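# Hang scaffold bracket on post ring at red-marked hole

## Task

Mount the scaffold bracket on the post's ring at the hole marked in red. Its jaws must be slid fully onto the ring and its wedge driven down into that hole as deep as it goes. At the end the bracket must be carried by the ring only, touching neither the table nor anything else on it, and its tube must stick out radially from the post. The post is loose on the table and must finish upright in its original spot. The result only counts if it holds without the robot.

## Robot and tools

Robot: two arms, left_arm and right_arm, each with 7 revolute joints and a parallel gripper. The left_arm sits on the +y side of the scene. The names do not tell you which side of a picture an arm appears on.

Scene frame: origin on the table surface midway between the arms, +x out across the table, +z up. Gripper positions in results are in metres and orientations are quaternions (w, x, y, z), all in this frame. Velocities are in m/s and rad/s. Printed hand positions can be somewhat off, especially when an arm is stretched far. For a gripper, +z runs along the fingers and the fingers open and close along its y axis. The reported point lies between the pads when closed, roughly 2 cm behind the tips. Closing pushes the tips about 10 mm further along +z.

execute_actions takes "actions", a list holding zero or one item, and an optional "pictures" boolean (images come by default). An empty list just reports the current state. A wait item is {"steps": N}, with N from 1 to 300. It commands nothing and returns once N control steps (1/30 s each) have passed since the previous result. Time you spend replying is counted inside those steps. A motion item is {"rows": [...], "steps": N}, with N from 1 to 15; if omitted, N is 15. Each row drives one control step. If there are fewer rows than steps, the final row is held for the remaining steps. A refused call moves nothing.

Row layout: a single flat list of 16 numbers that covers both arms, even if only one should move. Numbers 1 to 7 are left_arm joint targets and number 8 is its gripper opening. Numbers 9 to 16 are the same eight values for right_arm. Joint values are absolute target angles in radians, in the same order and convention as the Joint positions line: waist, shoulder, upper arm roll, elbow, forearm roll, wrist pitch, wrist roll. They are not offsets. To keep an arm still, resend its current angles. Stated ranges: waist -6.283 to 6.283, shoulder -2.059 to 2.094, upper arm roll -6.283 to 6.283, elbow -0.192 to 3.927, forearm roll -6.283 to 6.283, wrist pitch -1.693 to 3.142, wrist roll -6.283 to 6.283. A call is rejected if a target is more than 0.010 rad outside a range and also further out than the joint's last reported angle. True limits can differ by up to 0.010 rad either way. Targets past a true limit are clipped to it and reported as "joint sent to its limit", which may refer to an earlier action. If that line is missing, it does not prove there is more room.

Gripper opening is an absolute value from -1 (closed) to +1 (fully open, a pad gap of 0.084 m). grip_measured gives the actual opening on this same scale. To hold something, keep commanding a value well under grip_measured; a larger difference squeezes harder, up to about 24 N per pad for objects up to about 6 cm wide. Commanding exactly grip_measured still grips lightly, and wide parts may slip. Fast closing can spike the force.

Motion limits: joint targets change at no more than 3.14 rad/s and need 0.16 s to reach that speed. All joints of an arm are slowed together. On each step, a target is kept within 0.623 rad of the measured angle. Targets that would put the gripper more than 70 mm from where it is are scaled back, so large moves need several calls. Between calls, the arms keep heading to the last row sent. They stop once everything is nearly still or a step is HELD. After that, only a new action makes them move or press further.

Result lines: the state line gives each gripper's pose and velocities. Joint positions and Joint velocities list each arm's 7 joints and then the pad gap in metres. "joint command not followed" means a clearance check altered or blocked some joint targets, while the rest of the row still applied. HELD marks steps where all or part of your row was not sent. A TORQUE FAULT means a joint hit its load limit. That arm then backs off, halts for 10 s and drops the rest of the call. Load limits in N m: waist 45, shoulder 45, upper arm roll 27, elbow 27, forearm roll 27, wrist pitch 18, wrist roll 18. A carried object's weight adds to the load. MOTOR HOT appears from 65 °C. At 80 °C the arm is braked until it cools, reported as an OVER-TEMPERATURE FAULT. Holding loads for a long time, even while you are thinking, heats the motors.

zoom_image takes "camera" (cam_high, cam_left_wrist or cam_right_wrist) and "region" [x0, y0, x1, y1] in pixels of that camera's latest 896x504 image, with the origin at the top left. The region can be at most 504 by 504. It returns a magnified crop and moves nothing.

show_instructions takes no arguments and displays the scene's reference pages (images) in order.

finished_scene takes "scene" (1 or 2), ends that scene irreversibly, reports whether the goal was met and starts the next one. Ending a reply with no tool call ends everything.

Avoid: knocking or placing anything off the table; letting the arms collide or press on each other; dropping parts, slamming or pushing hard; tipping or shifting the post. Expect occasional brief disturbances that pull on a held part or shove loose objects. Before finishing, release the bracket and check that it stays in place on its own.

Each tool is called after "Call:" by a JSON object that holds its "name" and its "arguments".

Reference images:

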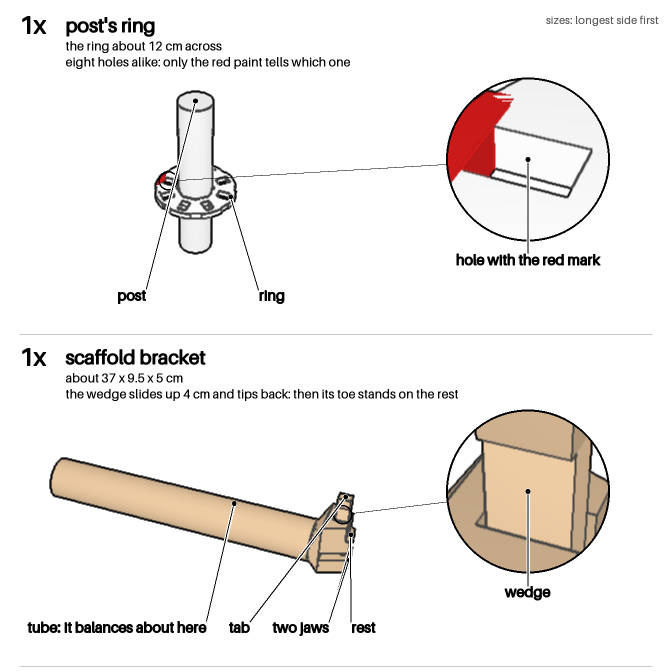

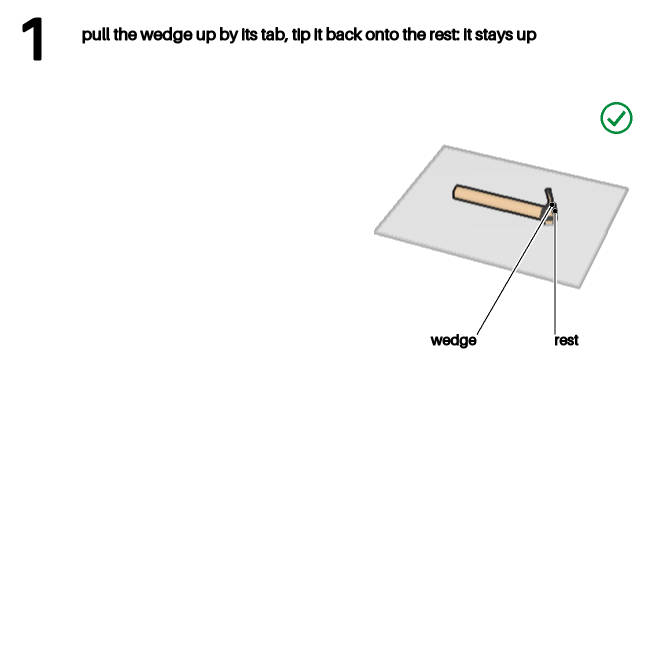

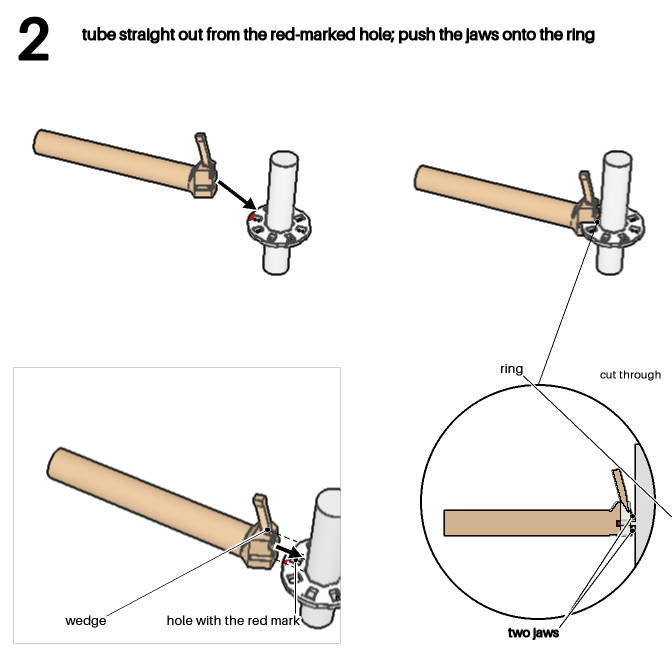

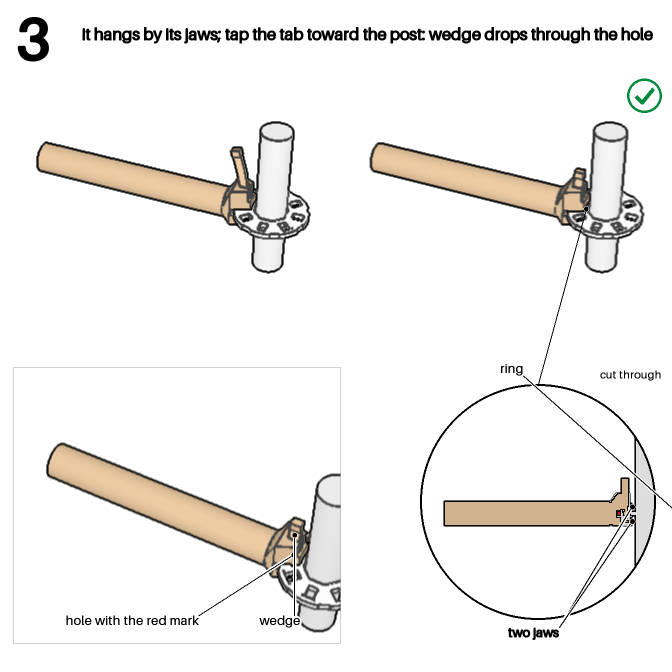

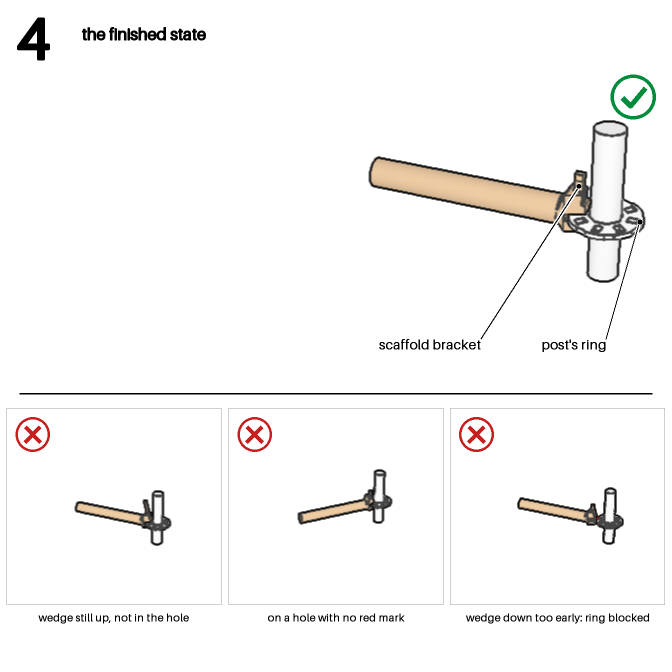

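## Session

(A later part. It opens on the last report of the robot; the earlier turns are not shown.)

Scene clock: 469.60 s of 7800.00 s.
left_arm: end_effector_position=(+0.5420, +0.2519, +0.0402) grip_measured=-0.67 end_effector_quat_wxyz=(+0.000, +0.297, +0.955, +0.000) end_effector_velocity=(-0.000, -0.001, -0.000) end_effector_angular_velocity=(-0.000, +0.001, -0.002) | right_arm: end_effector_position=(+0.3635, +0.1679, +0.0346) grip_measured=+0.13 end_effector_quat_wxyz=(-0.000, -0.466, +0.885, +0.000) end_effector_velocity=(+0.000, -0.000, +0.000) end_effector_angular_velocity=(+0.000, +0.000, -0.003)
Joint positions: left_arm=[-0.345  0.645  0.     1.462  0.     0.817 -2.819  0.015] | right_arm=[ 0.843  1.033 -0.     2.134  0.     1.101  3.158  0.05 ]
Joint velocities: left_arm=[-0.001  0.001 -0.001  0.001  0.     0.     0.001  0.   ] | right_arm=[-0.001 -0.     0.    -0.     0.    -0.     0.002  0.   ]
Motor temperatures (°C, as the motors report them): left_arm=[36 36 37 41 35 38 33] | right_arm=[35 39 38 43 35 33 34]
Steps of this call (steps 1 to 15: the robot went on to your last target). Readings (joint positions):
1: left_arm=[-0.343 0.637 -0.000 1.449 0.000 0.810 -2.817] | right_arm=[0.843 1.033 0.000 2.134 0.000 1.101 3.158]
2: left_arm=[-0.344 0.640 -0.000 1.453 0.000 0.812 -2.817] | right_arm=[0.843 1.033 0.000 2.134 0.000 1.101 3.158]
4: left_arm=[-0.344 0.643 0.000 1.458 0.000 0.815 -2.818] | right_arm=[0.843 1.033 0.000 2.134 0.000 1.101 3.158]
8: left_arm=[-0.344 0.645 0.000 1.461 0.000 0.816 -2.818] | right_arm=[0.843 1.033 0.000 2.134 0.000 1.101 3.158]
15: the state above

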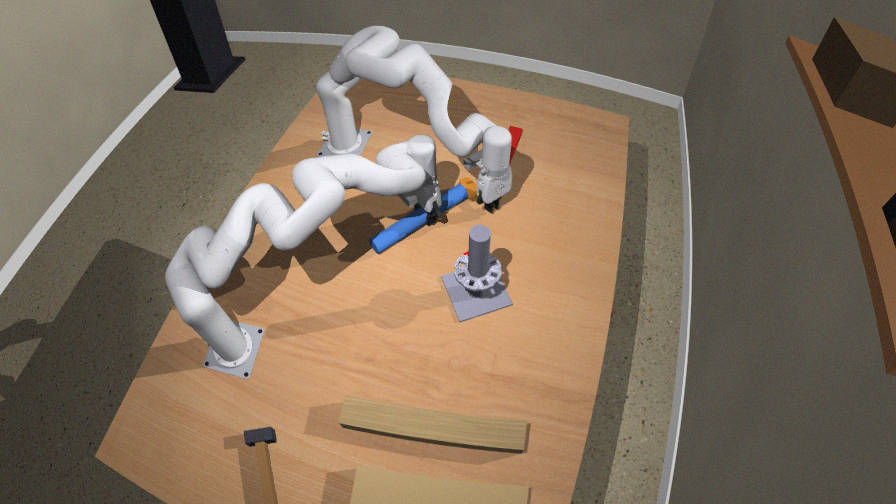

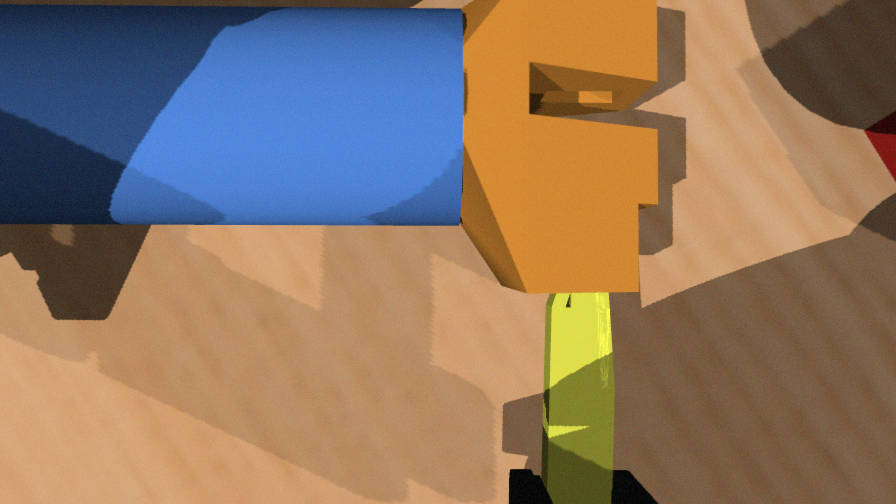

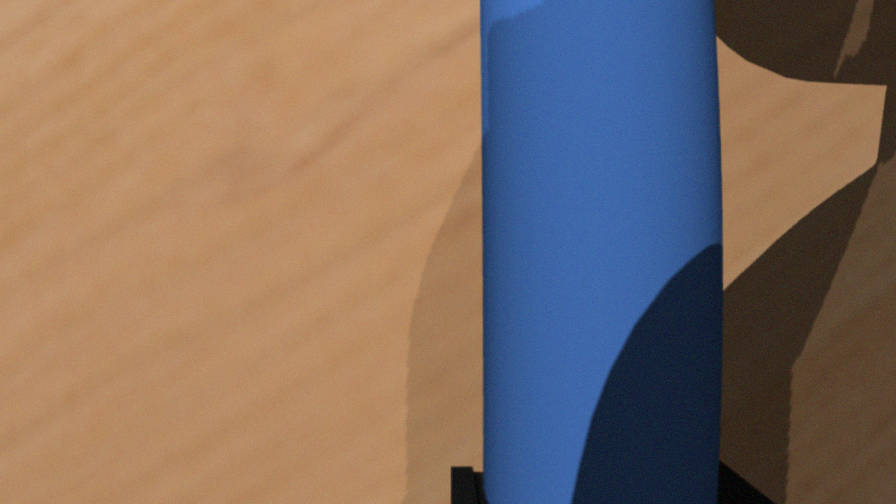

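Call:
{"name": "execute_actions", "arguments": {"actions": [{"rows": [
[-0.3455,0.6495,0,1.4693,0,0.8198,-2.8194,-0.8, 0.843,1.033,0,2.134,0,1.101,3.158,-0.5],
[-0.3455,0.6495,0,1.4693,0,0.8198,-2.8194,-0.8, 0.843,1.033,0,2.134,0,1.101,3.158,-0.5],
[-0.3463,0.6535,0,1.4761,0,0.8226,-2.8202,-0.8, 0.843,1.033,0,2.134,0,1.101,3.158,-0.5],
[-0.3463,0.6535,0,1.4761,0,0.8226,-2.8202,-0.8, 0.843,1.033,0,2.134,0,1.101,3.158,-0.5],
[-0.3471,0.6576,0,1.4831,0,0.8255,-2.8210,-0.8, 0.843,1.033,0,2.134,0,1.101,3.158,-0.5],
[-0.3471,0.6576,0,1.4831,0,0.8255,-2.8210,-0.8, 0.843,1.033,0,2.134,0,1.101,3.158,-0.5],
[-0.3479,0.6617,0,1.4901,0,0.8284,-2.8218,-0.8, 0.843,1.033,0,2.134,0,1.101,3.158,-0.5]
], "steps": 15}]}}

Scene clock: 484.93 s of 7800.00 s.
left_arm: end_effector_position=(+0.5459, +0.2494, +0.0399) grip_measured=-0.67 end_effector_quat_wxyz=(-0.001, +0.297, +0.955, +0.000) end_effector_velocity=(+0.002, -0.003, -0.000) end_effector_angular_velocity=(-0.002, -0.005, -0.002) | right_arm: end_effector_position=(+0.3639, +0.1677, +0.0346) grip_measured=+0.13 end_effector_quat_wxyz=(+0.000, -0.465, +0.885, +0.000) end_effector_velocity=(+0.000, -0.000, -0.001) end_effector_angular_velocity=(-0.001, -0.000, +0.001)
Joint positions: left_arm=[-0.347  0.661  0.001  1.489  0.     0.83  -2.822  0.015] | right_arm=[ 0.843  1.033 -0.     2.134  0.     1.101  3.159  0.05 ]
Joint velocities: left_arm=[-0.002  0.006 -0.     0.008 -0.001 -0.003  0.     0.   ] | right_arm=[-0.     0.001 -0.001 -0.    -0.    -0.    -0.001 -0.   ]
Motor temperatures (°C, as the motors report them): left_arm=[36 36 37 41 35 38 33] | right_arm=[35 39 38 43 35 33 34]
Steps of this call (steps 1 to 15: the robot went on to your last target; steps 16 to 90: nothing new was sent; then 11.83 s passed at rest; steps 91 to 105: all 15 steps of this action). Readings (joint positions):
91: left_arm=[-0.345 0.646 0.000 1.463 -0.000 0.817 -2.819] | right_arm=[0.843 1.033 -0.000 2.134 -0.000 1.101 3.158]
92: left_arm=[-0.345 0.646 0.000 1.464 -0.000 0.818 -2.819] | right_arm=[0.843 1.033 -0.000 2.134 0.000 1.101 3.158]
94: left_arm=[-0.345 0.649 0.000 1.469 -0.000 0.820 -2.819] | right_arm=[0.843 1.033 -0.000 2.134 0.000 1.101 3.158]
98: left_arm=[-0.347 0.656 0.001 1.481 0.000 0.826 -2.821] | right_arm=[0.843 1.033 0.000 2.134 0.000 1.101 3.158]
105: the state above

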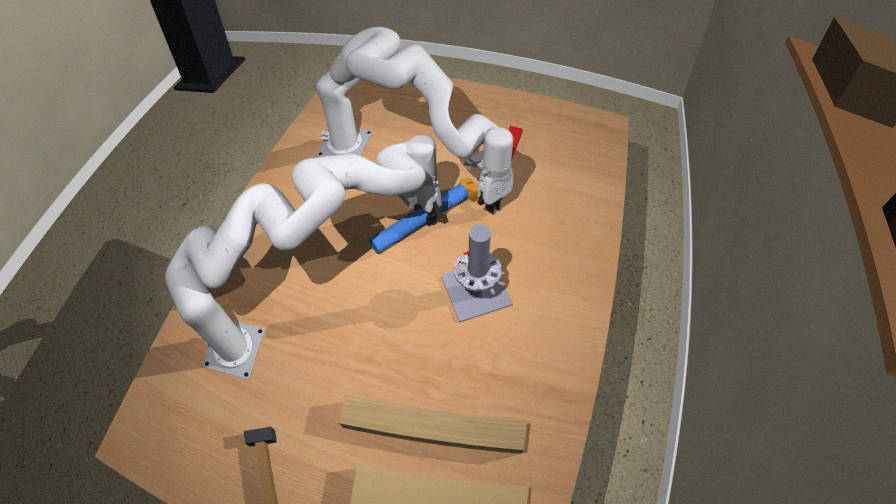

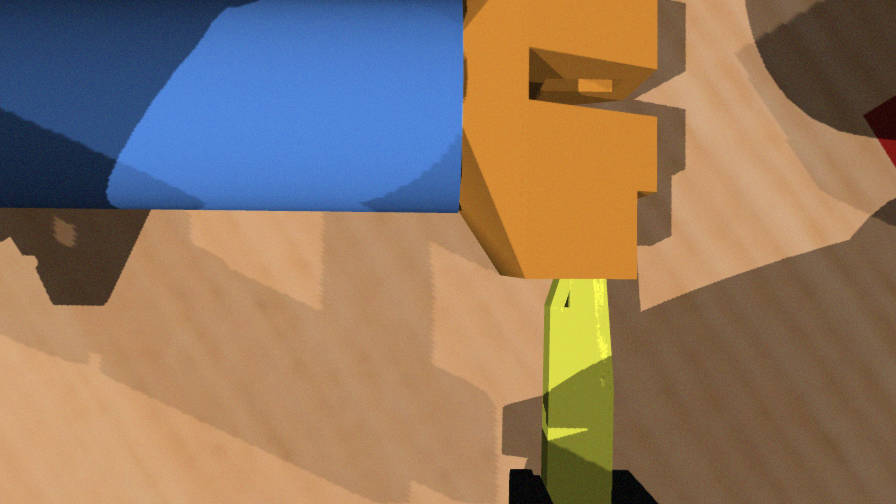

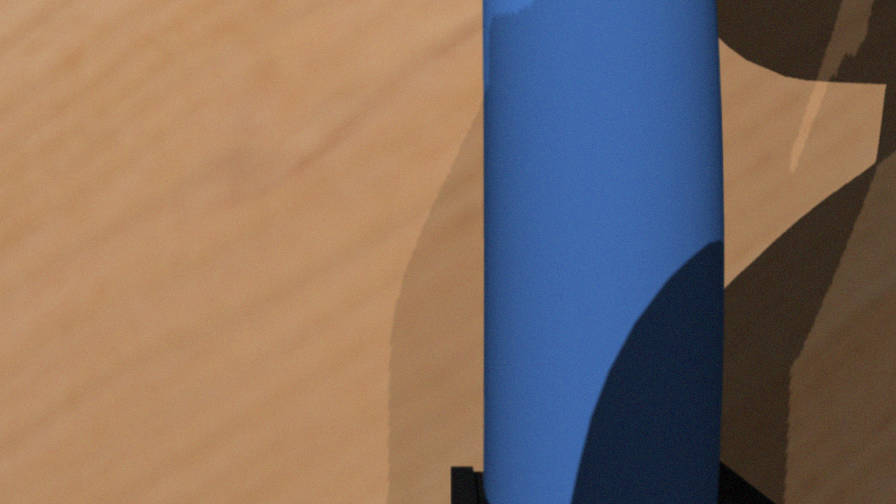

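Call:
{"name": "execute_actions", "arguments": {"actions": [{"rows": [
[-0.3471,0.6576,0,1.4831,0,0.8255,-2.8210,-0.5, 0.843,1.033,0,2.134,0,1.101,3.158,-0.5],
[-0.3471,0.6576,0,1.4831,0,0.8255,-2.8210,-0.3, 0.843,1.033,0,2.134,0,1.101,3.158,-0.5],
[-0.3471,0.6576,0,1.4831,0,0.8255,-2.8210,-0.2, 0.843,1.033,0,2.134,0,1.101,3.158,-0.5],
[-0.3471,0.6576,0,1.4831,0,0.8255,-2.8210,-0.2, 0.843,1.033,0,2.134,0,1.101,3.158,-0.5],
[-0.3471,0.6576,0,1.4831,0,0.8255,-2.8210,-0.2, 0.843,1.033,0,2.134,0,1.101,3.158,-0.5],
[-0.3471,0.6576,0,1.4831,0,0.8255,-2.8210,-0.2, 0.843,1.033,0,2.134,0,1.101,3.158,-0.5],
[-0.3512,0.6559,0,1.4802,0,0.8243,-2.8251,-0.2, 0.843,1.033,0,2.134,0,1.101,3.158,-0.5],
[-0.3552,0.6542,0,1.4773,0,0.8231,-2.8291,-0.2, 0.843,1.033,0,2.134,0,1.101,3.158,-0.5],
[-0.3593,0.6525,0,1.4744,0,0.8219,-2.8332,-0.2, 0.843,1.033,0,2.134,0,1.101,3.158,-0.5],
[-0.3634,0.6508,0,1.4715,0,0.8207,-2.8373,-0.2, 0.843,1.033,0,2.134,0,1.101,3.158,-0.5],
[-0.3674,0.6491,0,1.4685,0,0.8194,-2.8413,-0.2, 0.843,1.033,0,2.134,0,1.101,3.158,-0.5],
[-0.3715,0.6474,0,1.4656,0,0.8182,-2.8454,-0.2, 0.843,1.033,0,2.134,0,1.101,3.158,-0.5],
[-0.3755,0.6457,0,1.4627,0,0.8170,-2.8494,-0.2, 0.843,1.033,0,2.134,0,1.101,3.158,-0.5],
[-0.3796,0.6440,0,1.4598,0,0.8158,-2.8535,-0.2, 0.843,1.033,0,2.134,0,1.101,3.158,-0.5]
], "steps": 15}], "pictures": false}}

Call:
{"name": "execute_actions", "arguments": {"actions": [{"steps": 15}]}}

Scene clock: 503.63 s of 7800.00 s.
left_arm: end_effector_position=(+0.5434, +0.2453, +0.0397) grip_measured=-0.22 end_effector_quat_wxyz=(+0.000, +0.298, +0.955, -0.000) end_effector_velocity=(+0.005, +0.017, -0.001) end_effector_angular_velocity=(+0.011, -0.001, +0.024) | right_arm: end_effector_position=(+0.3627, +0.1685, +0.0345) grip_measured=+0.13 end_effector_quat_wxyz=(-0.000, -0.466, +0.885, +0.000) end_effector_velocity=(+0.000, -0.000, +0.000) end_effector_angular_velocity=(-0.000, -0.000, -0.001)
Joint positions: left_arm=[-0.354  0.656 -0.001  1.479 -0.     0.823 -2.827  0.035] | right_arm=[0.844 1.033 0.001 2.134 0.    1.101 3.158 0.05 ]
Joint velocities: left_arm=[ 0.012  0.001  0.017 -0.     0.     0.     0.001 -0.   ] | right_arm=[-0.    -0.001  0.    -0.    -0.001  0.     0.001  0.   ]
Motor temperatures (°C, as the motors report them): left_arm=[36 36 37 42 35 38 33] | right_arm=[35 39 38 43 35 33 34]
A step of this action was HELD (marked below), so the robot has no last target. An arm can still carry out its HELD step.
Steps of this call (steps 1 to 15: the robot went on to your last target; steps 16 to 90: nothing new was sent; then 15.20 s passed at rest; steps 91 to 105: all 15 steps of this action). Readings (joint positions):
91: left_arm=[-0.348 0.662 -0.000 1.490 -0.000 0.828 -2.822] | right_arm=[0.843 1.033 -0.000 2.134 -0.000 1.101 3.158]
92: left_arm=[-0.348 0.661 -0.001 1.489 -0.001 0.826 -2.822] | right_arm=[0.843 1.033 0.000 2.134 -0.000 1.101 3.158]
94: left_arm=[-0.350 0.661 -0.005 1.485 -0.001 0.825 -2.822] | right_arm=[0.844 1.033 0.001 2.134 -0.000 1.101 3.157]
98: left_arm=[-0.350 0.659 -0.002 1.483 -0.001 0.824 -2.822] | right_arm=[0.844 1.033 0.001 2.134 -0.000 1.101 3.157]
101: left_arm=[-0.354 0.656 -0.001 1.479 -0.000 0.823 -2.827] | right_arm=[0.844 1.033 0.001 2.134 0.000 1.101 3.158] HELD
102: left_arm=[-0.354 0.656 -0.001 1.479 -0.000 0.823 -2.827] | right_arm=[0.844 1.033 0.001 2.134 0.000 1.101 3.158] HELD
103: left_arm=[-0.354 0.656 -0.002 1.479 -0.000 0.823 -2.827] | right_arm=[0.844 1.033 0.001 2.134 0.000 1.101 3.158] HELD
104: left_arm=[-0.354 0.656 -0.001 1.479 -0.000 0.823 -2.827] | right_arm=[0.844 1.033 0.001 2.134 0.000 1.101 3.158] HELD
105: the state above HELD
joint command not followed: on one or more control steps a check withheld the commanded joint targets of the left arm, and it was not sent them on those steps. On the call's last step the targets were still withheld.
cause: the commanded joint targets would bring a part of the robot too close to another arm (a part of this arm just beyond joint 5 (forearm roll) and a part of the other arm just beyond its joint 6 (wrist pitch)); next, command targets that bring no part of the robot closer to that arm.

Scene clock: 504.13 s of 7800.00 s.
left_arm: end_effector_position=(+0.5437, +0.2462, +0.0397) grip_measured=-0.22 end_effector_quat_wxyz=(+0.000, +0.297, +0.955, -0.000) end_effector_velocity=(+0.000, -0.000, +0.000) end_effector_angular_velocity=(+0.000, -0.000, -0.001) | right_arm: end_effector_position=(+0.3629, +0.1683, +0.0345) grip_measured=+0.13 end_effector_quat_wxyz=(-0.000, -0.466, +0.885, +0.000) end_effector_velocity=(+0.001, -0.001, +0.001) end_effector_angular_velocity=(-0.000, -0.002, -0.001)
Joint positions: left_arm=[-0.353  0.656  0.     1.479 -0.     0.823 -2.827  0.035] | right_arm=[0.843 1.033 0.001 2.134 0.    1.101 3.158 0.05 ]
Joint velocities: left_arm=[-0.001 -0.     0.     0.     0.     0.    -0.    -0.   ] | right_arm=[-0.002 -0.001 -0.     0.    -0.001  0.    -0.001  0.   ]
Motor temperatures (°C, as the motors report them): left_arm=[36 36 37 42 35 38 33] | right_arm=[35 39 38 43 35 33 34]
Steps of this call (steps 1 to 15: nothing new was sent). Readings (joint positions):
1: left_arm=[-0.353 0.656 -0.000 1.479 -0.000 0.823 -2.827] | right_arm=[0.844 1.033 0.001 2.134 0.000 1.101 3.158]
2: left_arm=[-0.353 0.656 0.000 1.479 -0.000 0.823 -2.827] | right_arm=[0.844 1.033 0.001 2.134 0.000 1.101 3.158]
4: left_arm=[-0.353 0.656 0.000 1.479 -0.000 0.823 -2.827] | right_arm=[0.844 1.033 0.001 2.134 0.000 1.101 3.158]
8: left_arm=[-0.353 0.656 0.000 1.479 -0.000 0.823 -2.827] | right_arm=[0.844 1.033 0.001 2.134 0.000 1.101 3.158]
15: the state above

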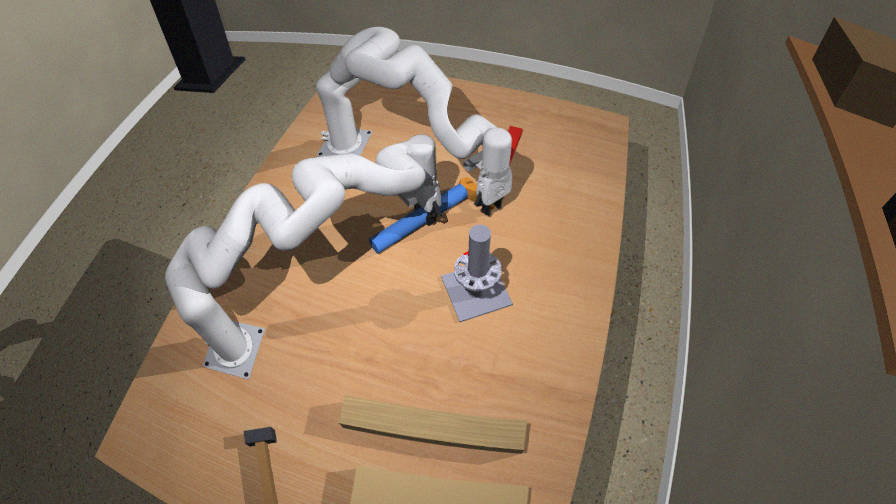

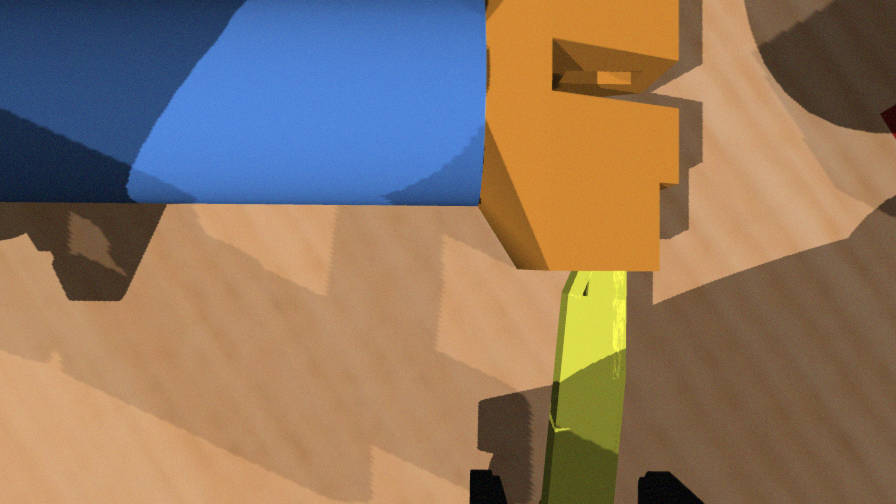

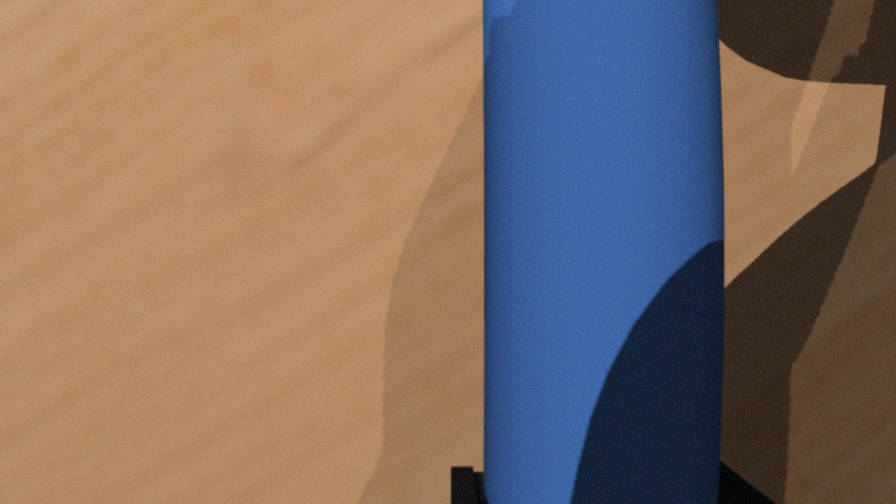

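Call:
{"name": "execute_actions", "arguments": {"actions": [{"rows": [
[-0.352,0.5976,0,1.4944,0,0.8968,-2.826,-0.2, 0.843,1.033,0,2.134,0,1.101,3.158,-0.5],
[-0.352,0.5976,0,1.4944,0,0.8968,-2.826,-0.2, 0.843,1.033,0,2.134,0,1.101,3.158,-0.5],
[-0.352,0.5976,0,1.4944,0,0.8968,-2.826,-0.2, 0.843,1.033,0,2.134,0,1.101,3.158,-0.5],
[-0.352,0.5976,0,1.4944,0,0.8968,-2.826,-0.2, 0.843,1.033,0,2.134,0,1.101,3.158,-0.5],
[-0.352,0.5976,0,1.4944,0,0.8968,-2.826,-0.2, 0.843,1.033,0,2.134,0,1.101,3.158,-0.5],
[-0.352,0.5976,0,1.4944,0,0.8968,-2.826,-0.2, 0.843,1.033,0,2.134,0,1.101,3.158,-0.5],
[-0.352,0.5976,0,1.4944,0,0.8968,-2.826,-0.2, 0.843,1.033,0,2.134,0,1.101,3.158,-0.5],
[-0.352,0.5976,0,1.4944,0,0.8968,-2.826,-0.2, 0.843,1.033,0,2.134,0,1.101,3.158,-0.5],
[-0.352,0.5976,0,1.4944,0,0.8968,-2.826,-0.2, 0.843,1.033,0,2.134,0,1.101,3.158,-0.5],
[-0.3125,0.6253,0,1.5407,0,0.9154,-2.7864,-1, 0.843,1.033,0,2.134,0,1.101,3.158,-0.5]
], "steps": 15}], "pictures": false}}

Call:
{"name": "execute_actions", "arguments": {"actions": [{"steps": 15}]}}

Scene clock: 540.03 s of 7800.00 s.
left_arm: end_effector_position=(+0.5561, +0.2657, +0.0738) grip_measured=-1.00 end_effector_quat_wxyz=(-0.000, +0.296, +0.955, +0.001) end_effector_velocity=(+0.043, +0.138, -0.011) end_effector_angular_velocity=(+0.060, +0.027, +0.127) | right_arm: end_effector_position=(+0.3635, +0.1679, +0.0346) grip_measured=+0.13 end_effector_quat_wxyz=(-0.000, -0.466, +0.885, +0.000) end_effector_velocity=(+0.000, -0.000, +0.000) end_effector_angular_velocity=(+0.000, -0.000, +0.000)
Joint positions: left_arm=[-0.319  0.622  0.002  1.531  0.     0.91  -2.794  0.   ] | right_arm=[0.843 1.033 0.    2.134 0.    1.101 3.158 0.05 ]
Joint velocities: left_arm=[0.153 0.071 0.084 0.093 0.002 0.064 0.094 0.   ] | right_arm=[-0.    -0.    -0.    -0.    -0.    -0.    -0.001  0.   ]
Motor temperatures (°C, as the motors report them): left_arm=[36 37 37 42 35 38 33] | right_arm=[35 39 38 43 35 33 34]
Steps of this call (steps 1 to 90: nothing new was sent; then 32.40 s passed at rest; steps 91 to 105: all 15 steps of this action). Readings (joint positions):
91: left_arm=[-0.353 0.656 0.000 1.479 -0.000 0.823 -2.827] | right_arm=[0.843 1.033 0.000 2.134 0.000 1.101 3.158]
92: left_arm=[-0.353 0.655 0.000 1.479 -0.000 0.825 -2.827] | right_arm=[0.843 1.033 0.000 2.134 0.000 1.101 3.158]
94: left_arm=[-0.353 0.648 0.000 1.480 -0.000 0.835 -2.827] | right_arm=[0.843 1.033 0.000 2.134 0.000 1.101 3.158]
98: left_arm=[-0.352 0.615 0.000 1.490 -0.000 0.875 -2.826] | right_arm=[0.843 1.033 0.000 2.134 0.000 1.101 3.158]
105: the state above

Scene clock: 540.53 s of 7800.00 s.
left_arm: end_effector_position=(+0.5584, +0.2675, +0.0750) grip_measured=-1.00 end_effector_quat_wxyz=(-0.000, +0.297, +0.955, +0.000) end_effector_velocity=(-0.001, -0.001, -0.000) end_effector_angular_velocity=(-0.001, +0.001, -0.000) | right_arm: end_effector_position=(+0.3635, +0.1679, +0.0346) grip_measured=+0.13 end_effector_quat_wxyz=(-0.000, -0.466, +0.885, +0.000) end_effector_velocity=(+0.000, -0.000, -0.000) end_effector_angular_velocity=(+0.000, +0.001, -0.001)
Joint positions: left_arm=[-0.313  0.625  0.     1.541  0.     0.915 -2.786  0.   ] | right_arm=[0.843 1.033 0.    2.134 0.    1.101 3.158 0.05 ]
Joint velocities: left_arm=[ 0.001 -0.    -0.002 -0.001 -0.     0.    -0.     0.   ] | right_arm=[-0.001 -0.     0.    -0.     0.001 -0.     0.001  0.   ]
Motor temperatures (°C, as the motors report them): left_arm=[36 37 37 42 35 38 33] | right_arm=[35 39 38 43 35 33 34]
Steps of this call (steps 1 to 15: the robot went on to your last target). Readings (joint positions):
1: left_arm=[-0.315 0.624 0.004 1.534 0.000 0.912 -2.792] | right_arm=[0.843 1.033 0.000 2.134 0.000 1.101 3.158]
2: left_arm=[-0.313 0.625 0.005 1.536 0.000 0.913 -2.790] | right_arm=[0.843 1.033 0.000 2.134 0.000 1.101 3.158]
4: left_arm=[-0.313 0.625 0.002 1.538 0.000 0.914 -2.788] | right_arm=[0.843 1.033 0.000 2.134 0.000 1.101 3.158]
8: left_arm=[-0.314 0.625 -0.001 1.540 -0.000 0.915 -2.787] | right_arm=[0.843 1.033 0.000 2.134 0.000 1.101 3.158]
15: the state above
All arms were judged still, so your last target was given up. Only a new action makes them travel on or press farther. Fingers that are still opening or closing keep moving.

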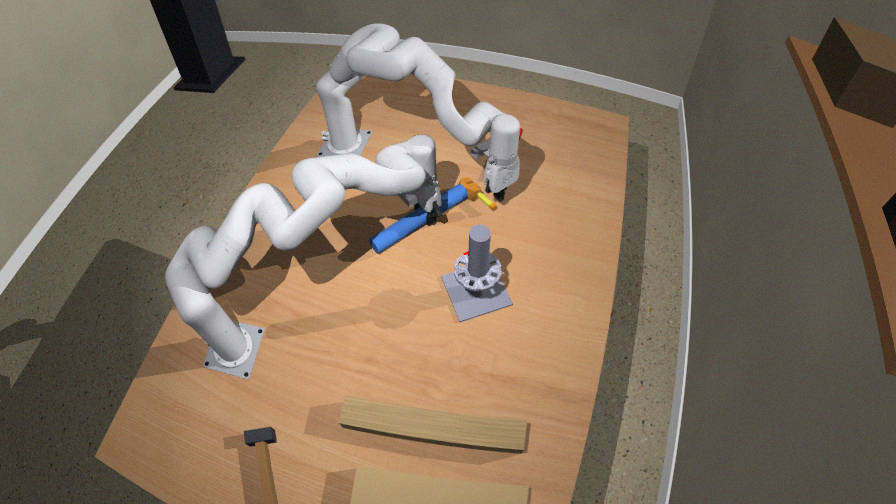

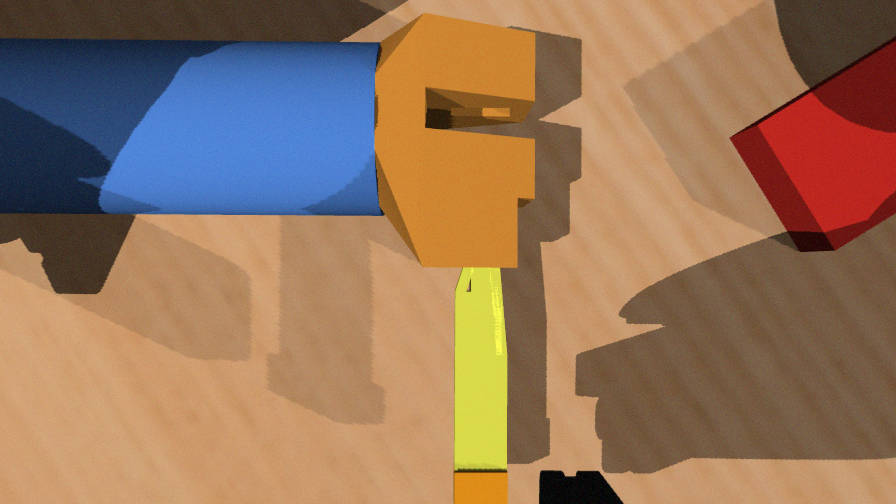

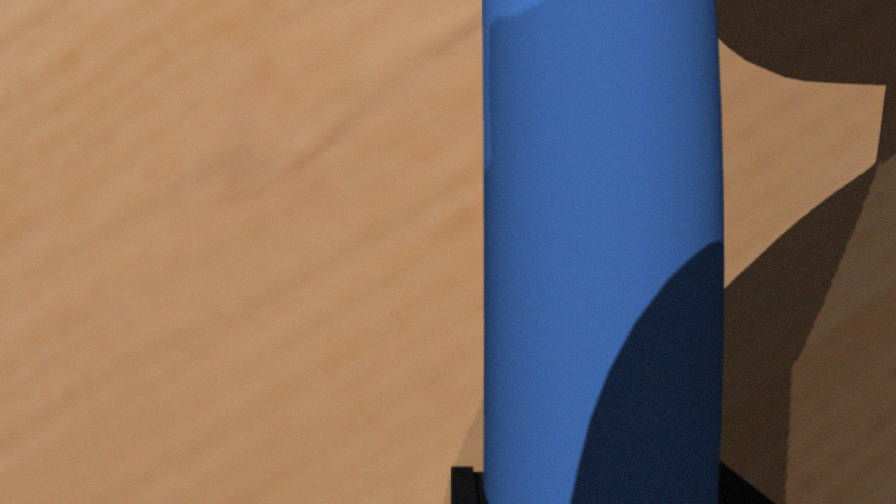

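Call:
{"name": "execute_actions", "arguments": {"actions": [{"rows": [
[-0.25,0.3,0,1.55,0,1.25,-1.6,-1, 0.843,1.033,0,2.134,0,1.101,3.158,-1]
], "steps": 15}], "pictures": false}}

Call:
{"name": "execute_actions", "arguments": {"actions": [{"rows": [
[-0.15,-0.1,0,1.5,0,1.6,-0.1,1, 0.843,1.026,0,2.140,0,1.114,3.158,-1],
[-0.15,-0.1,0,1.5,0,1.6,-0.1,1, 0.843,1.019,0,2.145,0,1.126,3.158,-1],
[-0.15,-0.1,0,1.5,0,1.6,-0.1,1, 0.843,1.012,0,2.150,0,1.138,3.158,-1],
[-0.15,-0.1,0,1.5,0,1.6,-0.1,1, 0.843,1.004,0,2.154,0,1.150,3.158,-1],
[-0.15,-0.1,0,1.5,0,1.6,-0.1,1, 0.843,0.996,0,2.158,0,1.162,3.158,-1],
[-0.15,-0.1,0,1.5,0,1.6,-0.1,1, 0.843,0.988,0,2.162,0,1.174,3.158,-1],
[-0.15,-0.1,0,1.5,0,1.6,-0.1,1, 0.843,0.981,0,2.170,0,1.189,3.158,-1],
[-0.15,-0.1,0,1.5,0,1.6,-0.1,1, 0.843,0.974,0,2.178,0,1.204,3.158,-1],
[-0.15,-0.1,0,1.5,0,1.6,-0.1,1, 0.843,0.967,0,2.186,0,1.219,3.158,-1],
[-0.15,-0.1,0,1.5,0,1.6,-0.1,1, 0.843,0.960,0,2.193,0,1.233,3.158,-1]
], "steps": 15}], "pictures": false}}

Call:
{"name": "execute_actions", "arguments": {"actions": [{"steps": 20}]}}

Scene clock: 598.57 s of 7800.00 s.
left_arm: end_effector_position=(+0.5332, +0.3040, +0.2143) grip_measured=-1.00 end_effector_quat_wxyz=(+0.001, +0.613, +0.790, +0.001) end_effector_velocity=(-0.080, +0.075, +0.271) end_effector_angular_velocity=(+0.001, -0.032, -2.705) | right_arm: end_effector_position=(+0.3635, +0.1679, +0.0346) grip_measured=+0.13 end_effector_quat_wxyz=(-0.000, -0.466, +0.885, +0.000) end_effector_velocity=(+0.000, -0.000, -0.000) end_effector_angular_velocity=(-0.001, -0.000, -0.002)
Joint positions: left_arm=[-0.262  0.363  0.     1.549  0.     1.184 -2.02   0.   ] | right_arm=[0.843 1.033 0.    2.134 0.    1.101 3.158 0.05 ]
Joint velocities: left_arm=[ 0.098 -0.517  0.003  0.029  0.     0.515  2.806  0.   ] | right_arm=[-0.001  0.    -0.    -0.    -0.001  0.     0.002 -0.   ]
Motor temperatures (°C, as the motors report them): left_arm=[36 37 37 42 35 38 33] | right_arm=[35 40 38 43 35 32 34]
Steps of this call (steps 1 to 90: nothing new was sent; then 54.53 s passed at rest; steps 91 to 105: all 15 steps of this action). Readings (joint positions):
91: left_arm=[-0.312 0.625 -0.000 1.541 -0.000 0.916 -2.786] | right_arm=[0.843 1.033 0.000 2.134 0.000 1.101 3.158]
92: left_arm=[-0.312 0.624 -0.000 1.540 -0.000 0.918 -2.782] | right_arm=[0.843 1.033 0.000 2.134 0.000 1.101 3.158]
94: left_arm=[-0.309 0.605 -0.001 1.537 -0.000 0.942 -2.738] | right_arm=[0.843 1.033 0.000 2.134 0.000 1.101 3.158]
98: left_arm=[-0.290 0.509 0.000 1.545 0.000 1.034 -2.545] | right_arm=[0.843 1.033 0.000 2.134 0.000 1.101 3.158]
105: the state above

Scene clock: 599.07 s of 7800.00 s.
left_arm: end_effector_position=(+0.4450, +0.3628, +0.3609) grip_measured=+1.00 end_effector_quat_wxyz=(+0.000, +0.873, +0.487, +0.000) end_effector_velocity=(-0.212, +0.104, +0.242) end_effector_angular_velocity=(+0.002, -0.008, -2.328) | right_arm: end_effector_position=(+0.3648, +0.1695, +0.1012) grip_measured=+0.13 end_effector_quat_wxyz=(+0.004, -0.465, +0.885, +0.002) end_effector_velocity=(-0.011, -0.011, +0.010) end_effector_angular_velocity=(-0.045, +0.034, +0.003)
Joint positions: left_arm=[-0.178  0.013  0.     1.513  0.     1.499 -1.131  0.084] | right_arm=[ 0.843  0.959 -0.     2.193  0.     1.225  3.158  0.05 ]
Joint velocities: left_arm=[ 0.163 -0.66   0.002 -0.071  0.     0.58   2.493  0.001] | right_arm=[ 0.002 -0.018  0.002  0.011  0.001  0.084 -0.    -0.   ]
Motor temperatures (°C, as the motors report them): left_arm=[36 37 37 42 35 38 33] | right_arm=[35 40 38 44 35 32 34]
Steps of this call (steps 1 to 15: all 15 steps of this action). Readings (joint positions):
1: left_arm=[-0.259 0.346 0.000 1.550 0.000 1.200 -1.928] | right_arm=[0.843 1.033 0.000 2.134 0.000 1.101 3.158]
2: left_arm=[-0.256 0.331 0.000 1.549 0.000 1.216 -1.844] | right_arm=[0.843 1.032 -0.000 2.135 -0.000 1.104 3.158]
4: left_arm=[-0.246 0.289 -0.001 1.541 -0.000 1.259 -1.718] | right_arm=[0.842 1.028 -0.001 2.136 -0.000 1.120 3.158]
8: left_arm=[-0.219 0.180 0.001 1.533 0.000 1.350 -1.571] | right_arm=[0.842 1.002 -0.002 2.153 -0.000 1.162 3.158]
15: the state above

Scene clock: 599.73 s of 7800.00 s.
left_arm: end_effector_position=(+0.4059, +0.3794, +0.3994) grip_measured=+1.00 end_effector_quat_wxyz=(-0.000, +1.000, +0.009, -0.000) end_effector_velocity=(-0.001, +0.001, +0.002) end_effector_angular_velocity=(-0.000, -0.004, -0.034) | right_arm: end_effector_position=(+0.3634, +0.1677, +0.0999) grip_measured=+0.13 end_effector_quat_wxyz=(-0.000, -0.466, +0.885, -0.000) end_effector_velocity=(-0.000, +0.001, +0.001) end_effector_angular_velocity=(+0.001, -0.001, -0.000)
Joint positions: left_arm=[-0.15  -0.099 -0.     1.5   -0.     1.6   -0.103  0.084] | right_arm=[ 0.843  0.96  -0.     2.193 -0.     1.233  3.158  0.05 ]
Joint velocities: left_arm=[ 0.001 -0.004  0.     0.001  0.     0.002  0.035 -0.   ] | right_arm=[ 0.001 -0.001 -0.     0.001  0.    -0.     0.001 -0.   ]
Motor temperatures (°C, as the motors report them): left_arm=[36 37 37 42 35 38 33] | right_arm=[35 40 38 44 35 33 34]
Steps of this call (steps 1 to 20: the robot went on to your last target). Readings (joint positions):
1: left_arm=[-0.173 -0.008 0.000 1.511 0.000 1.518 -1.044] | right_arm=[0.843 0.960 -0.000 2.193 0.000 1.228 3.158]
2: left_arm=[-0.168 -0.028 0.000 1.509 0.000 1.535 -0.951] | right_arm=[0.843 0.960 -0.000 2.192 0.000 1.229 3.158]
4: left_arm=[-0.160 -0.060 0.000 1.506 0.000 1.563 -0.756] | right_arm=[0.843 0.962 -0.000 2.191 -0.000 1.231 3.158]
8: left_arm=[-0.153 -0.089 -0.000 1.501 -0.000 1.590 -0.374] | right_arm=[0.843 0.961 -0.000 2.193 -0.000 1.232 3.158]
20: the state above

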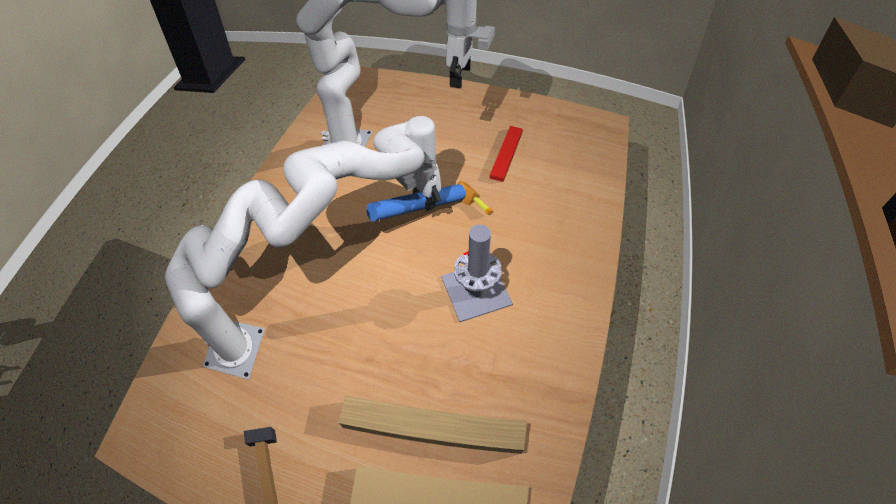

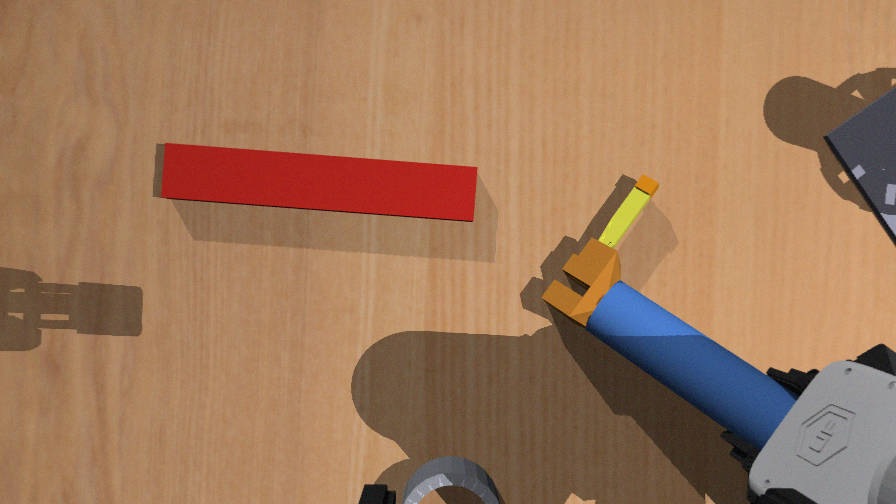

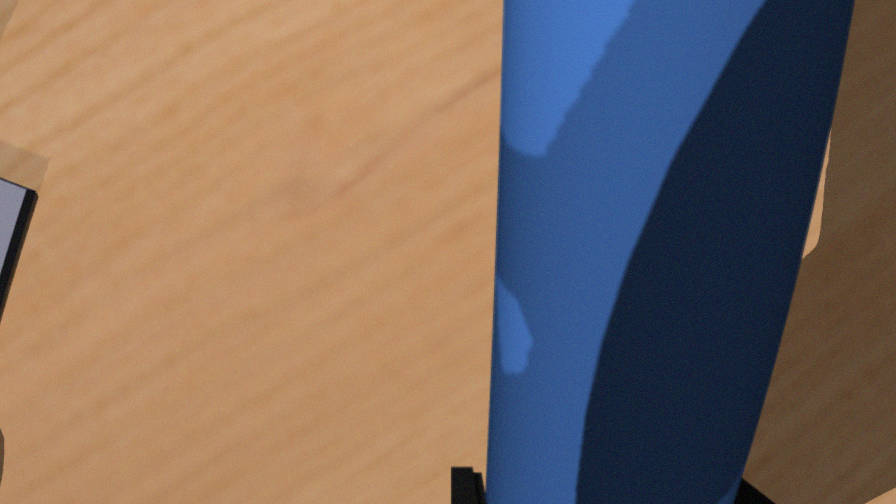

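Call:
{"name": "execute_actions", "arguments": {"actions": [{"rows": [
[-0.15,-0.1,0,1.5,0,1.6,-0.1,1, 0.843,0.967,0,2.186,0,1.219,3.158,-0.5],
[-0.15,-0.1,0,1.5,0,1.6,-0.1,1, 0.843,0.974,0,2.178,0,1.204,3.158,-0.5],
[-0.15,-0.1,0,1.5,0,1.6,-0.1,1, 0.843,0.981,0,2.170,0,1.189,3.158,-0.5],
[-0.15,-0.1,0,1.5,0,1.6,-0.1,1, 0.843,0.988,0,2.162,0,1.174,3.158,-0.5],
[-0.15,-0.1,0,1.5,0,1.6,-0.1,1, 0.843,0.996,0,2.158,0,1.162,3.158,-0.5],
[-0.15,-0.1,0,1.5,0,1.6,-0.1,1, 0.843,1.004,0,2.154,0,1.150,3.158,-0.5],
[-0.15,-0.1,0,1.5,0,1.6,-0.1,1, 0.843,1.010,0,2.150,0,1.140,3.158,-0.5],
[-0.15,-0.1,0,1.5,0,1.6,-0.1,1, 0.843,1.016,0,2.146,0,1.130,3.158,-0.5],
[-0.15,-0.1,0,1.5,0,1.6,-0.1,1, 0.843,1.021,0,2.143,0,1.122,3.158,-0.5],
[-0.15,-0.1,0,1.5,0,1.6,-0.1,1, 0.843,1.025,0,2.140,0,1.115,3.158,-0.5],
[-0.15,-0.1,0,1.5,0,1.6,-0.1,1, 0.843,1.028,0,2.138,0,1.110,3.158,-0.5],
[-0.15,-0.1,0,1.5,0,1.6,-0.1,1, 0.843,1.031,0,2.136,0,1.105,3.158,-0.5],
[-0.15,-0.1,0,1.5,0,1.6,-0.1,1, 0.843,1.032,0,2.135,0,1.103,3.158,-0.5]
], "steps": 15}], "pictures": false}}

Call:
{"name": "execute_actions", "arguments": {"actions": [{"steps": 12}]}}

Scene clock: 689.20 s of 7800.00 s.
left_arm: end_effector_position=(+0.4058, +0.3795, +0.3998) grip_measured=+1.00 end_effector_quat_wxyz=(+0.000, +1.000, +0.007, -0.000) end_effector_velocity=(+0.000, -0.000, +0.000) end_effector_angular_velocity=(+0.000, -0.001, +0.000) | right_arm: end_effector_position=(+0.3629, +0.1671, +0.0376) grip_measured=+0.13 end_effector_quat_wxyz=(-0.002, -0.466, +0.885, -0.001) end_effector_velocity=(+0.023, +0.033, +0.008) end_effector_angular_velocity=(+0.129, -0.086, -0.002)
Joint positions: left_arm=[-0.15  -0.1    0.     1.5    0.     1.6   -0.1    0.084] | right_arm=[0.843 1.029 0.    2.137 0.    1.112 3.158 0.05 ]
Joint velocities: left_arm=[-0.    -0.    -0.     0.001  0.     0.    -0.001 -0.   ] | right_arm=[-0.001  0.014 -0.002  0.014  0.001 -0.155 -0.     0.001]
Motor temperatures (°C, as the motors report them): left_arm=[36 36 37 43 35 38 33] | right_arm=[35 41 38 47 35 33 34]
Steps of this call (steps 1 to 30: the robot went on to your last target; steps 31 to 90: nothing new was sent; then 85.97 s passed at rest; steps 91 to 105: all 15 steps of this action). Readings (joint positions):
91: left_arm=[-0.150 -0.100 0.000 1.500 -0.000 1.600 -0.100] | right_arm=[0.843 0.960 0.000 2.193 0.000 1.233 3.158]
92: left_arm=[-0.150 -0.100 0.000 1.500 0.000 1.600 -0.100] | right_arm=[0.843 0.961 0.000 2.192 0.000 1.230 3.158]
94: left_arm=[-0.150 -0.100 -0.000 1.500 0.000 1.600 -0.100] | right_arm=[0.843 0.966 0.000 2.186 0.000 1.213 3.158]
98: left_arm=[-0.150 -0.100 0.000 1.500 0.000 1.600 -0.100] | right_arm=[0.843 0.993 0.000 2.162 0.000 1.166 3.158]
105: the state above

Scene clock: 689.60 s of 7800.00 s.
left_arm: end_effector_position=(+0.4058, +0.3795, +0.3998) grip_measured=+1.00 end_effector_quat_wxyz=(+0.000, +1.000, +0.007, -0.000) end_effector_velocity=(+0.000, -0.000, +0.000) end_effector_angular_velocity=(+0.000, -0.001, -0.001) | right_arm: end_effector_position=(+0.3639, +0.1685, +0.0370) grip_measured=+0.13 end_effector_quat_wxyz=(+0.001, -0.466, +0.885, +0.001) end_effector_velocity=(+0.000, -0.000, -0.001) end_effector_angular_velocity=(-0.000, -0.000, -0.002)
Joint positions: left_arm=[-0.15  -0.1   -0.     1.5   -0.     1.6   -0.1    0.084] | right_arm=[0.843 1.03  0.    2.136 0.    1.103 3.158 0.05 ]
Joint velocities: left_arm=[-0.    -0.    -0.001  0.001  0.     0.     0.001 -0.   ] | right_arm=[-0.     0.002  0.    -0.    -0.    -0.002  0.002  0.   ]
Motor temperatures (°C, as the motors report them): left_arm=[36 36 37 43 35 38 33] | right_arm=[35 41 38 47 35 33 34]
Steps of this call (steps 1 to 12: the robot went on to your last target). Readings (joint positions):
1: left_arm=[-0.150 -0.100 0.000 1.500 0.000 1.600 -0.100] | right_arm=[0.843 1.030 0.000 2.137 0.000 1.109 3.158]
2: left_arm=[-0.150 -0.100 0.000 1.500 -0.000 1.600 -0.100] | right_arm=[0.843 1.030 0.000 2.137 0.000 1.107 3.158]
4: left_arm=[-0.150 -0.100 -0.000 1.500 -0.000 1.600 -0.100] | right_arm=[0.843 1.030 0.000 2.137 0.000 1.105 3.158]
8: left_arm=[-0.150 -0.100 -0.000 1.500 0.000 1.600 -0.100] | right_arm=[0.843 1.030 0.000 2.136 0.000 1.104 3.158]
12: the state above

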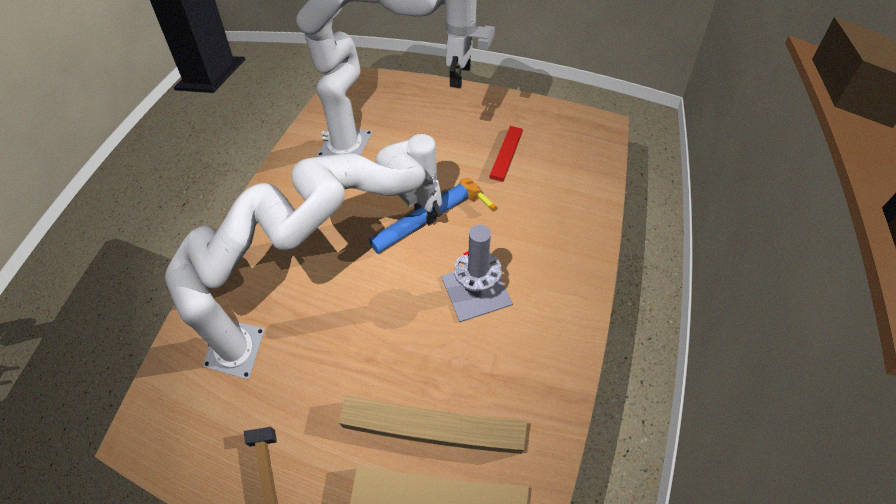

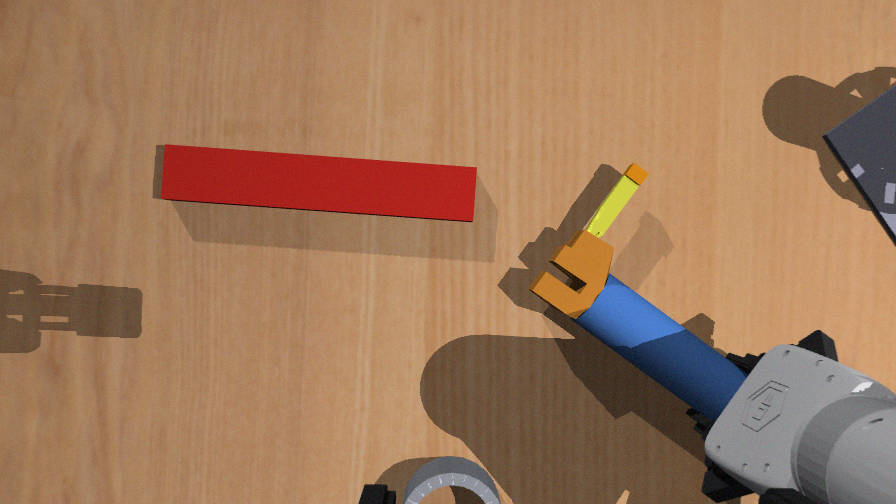

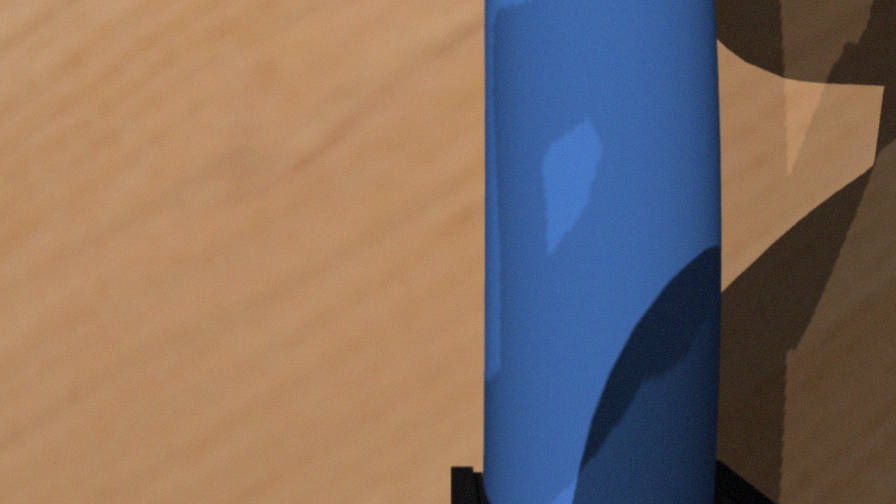

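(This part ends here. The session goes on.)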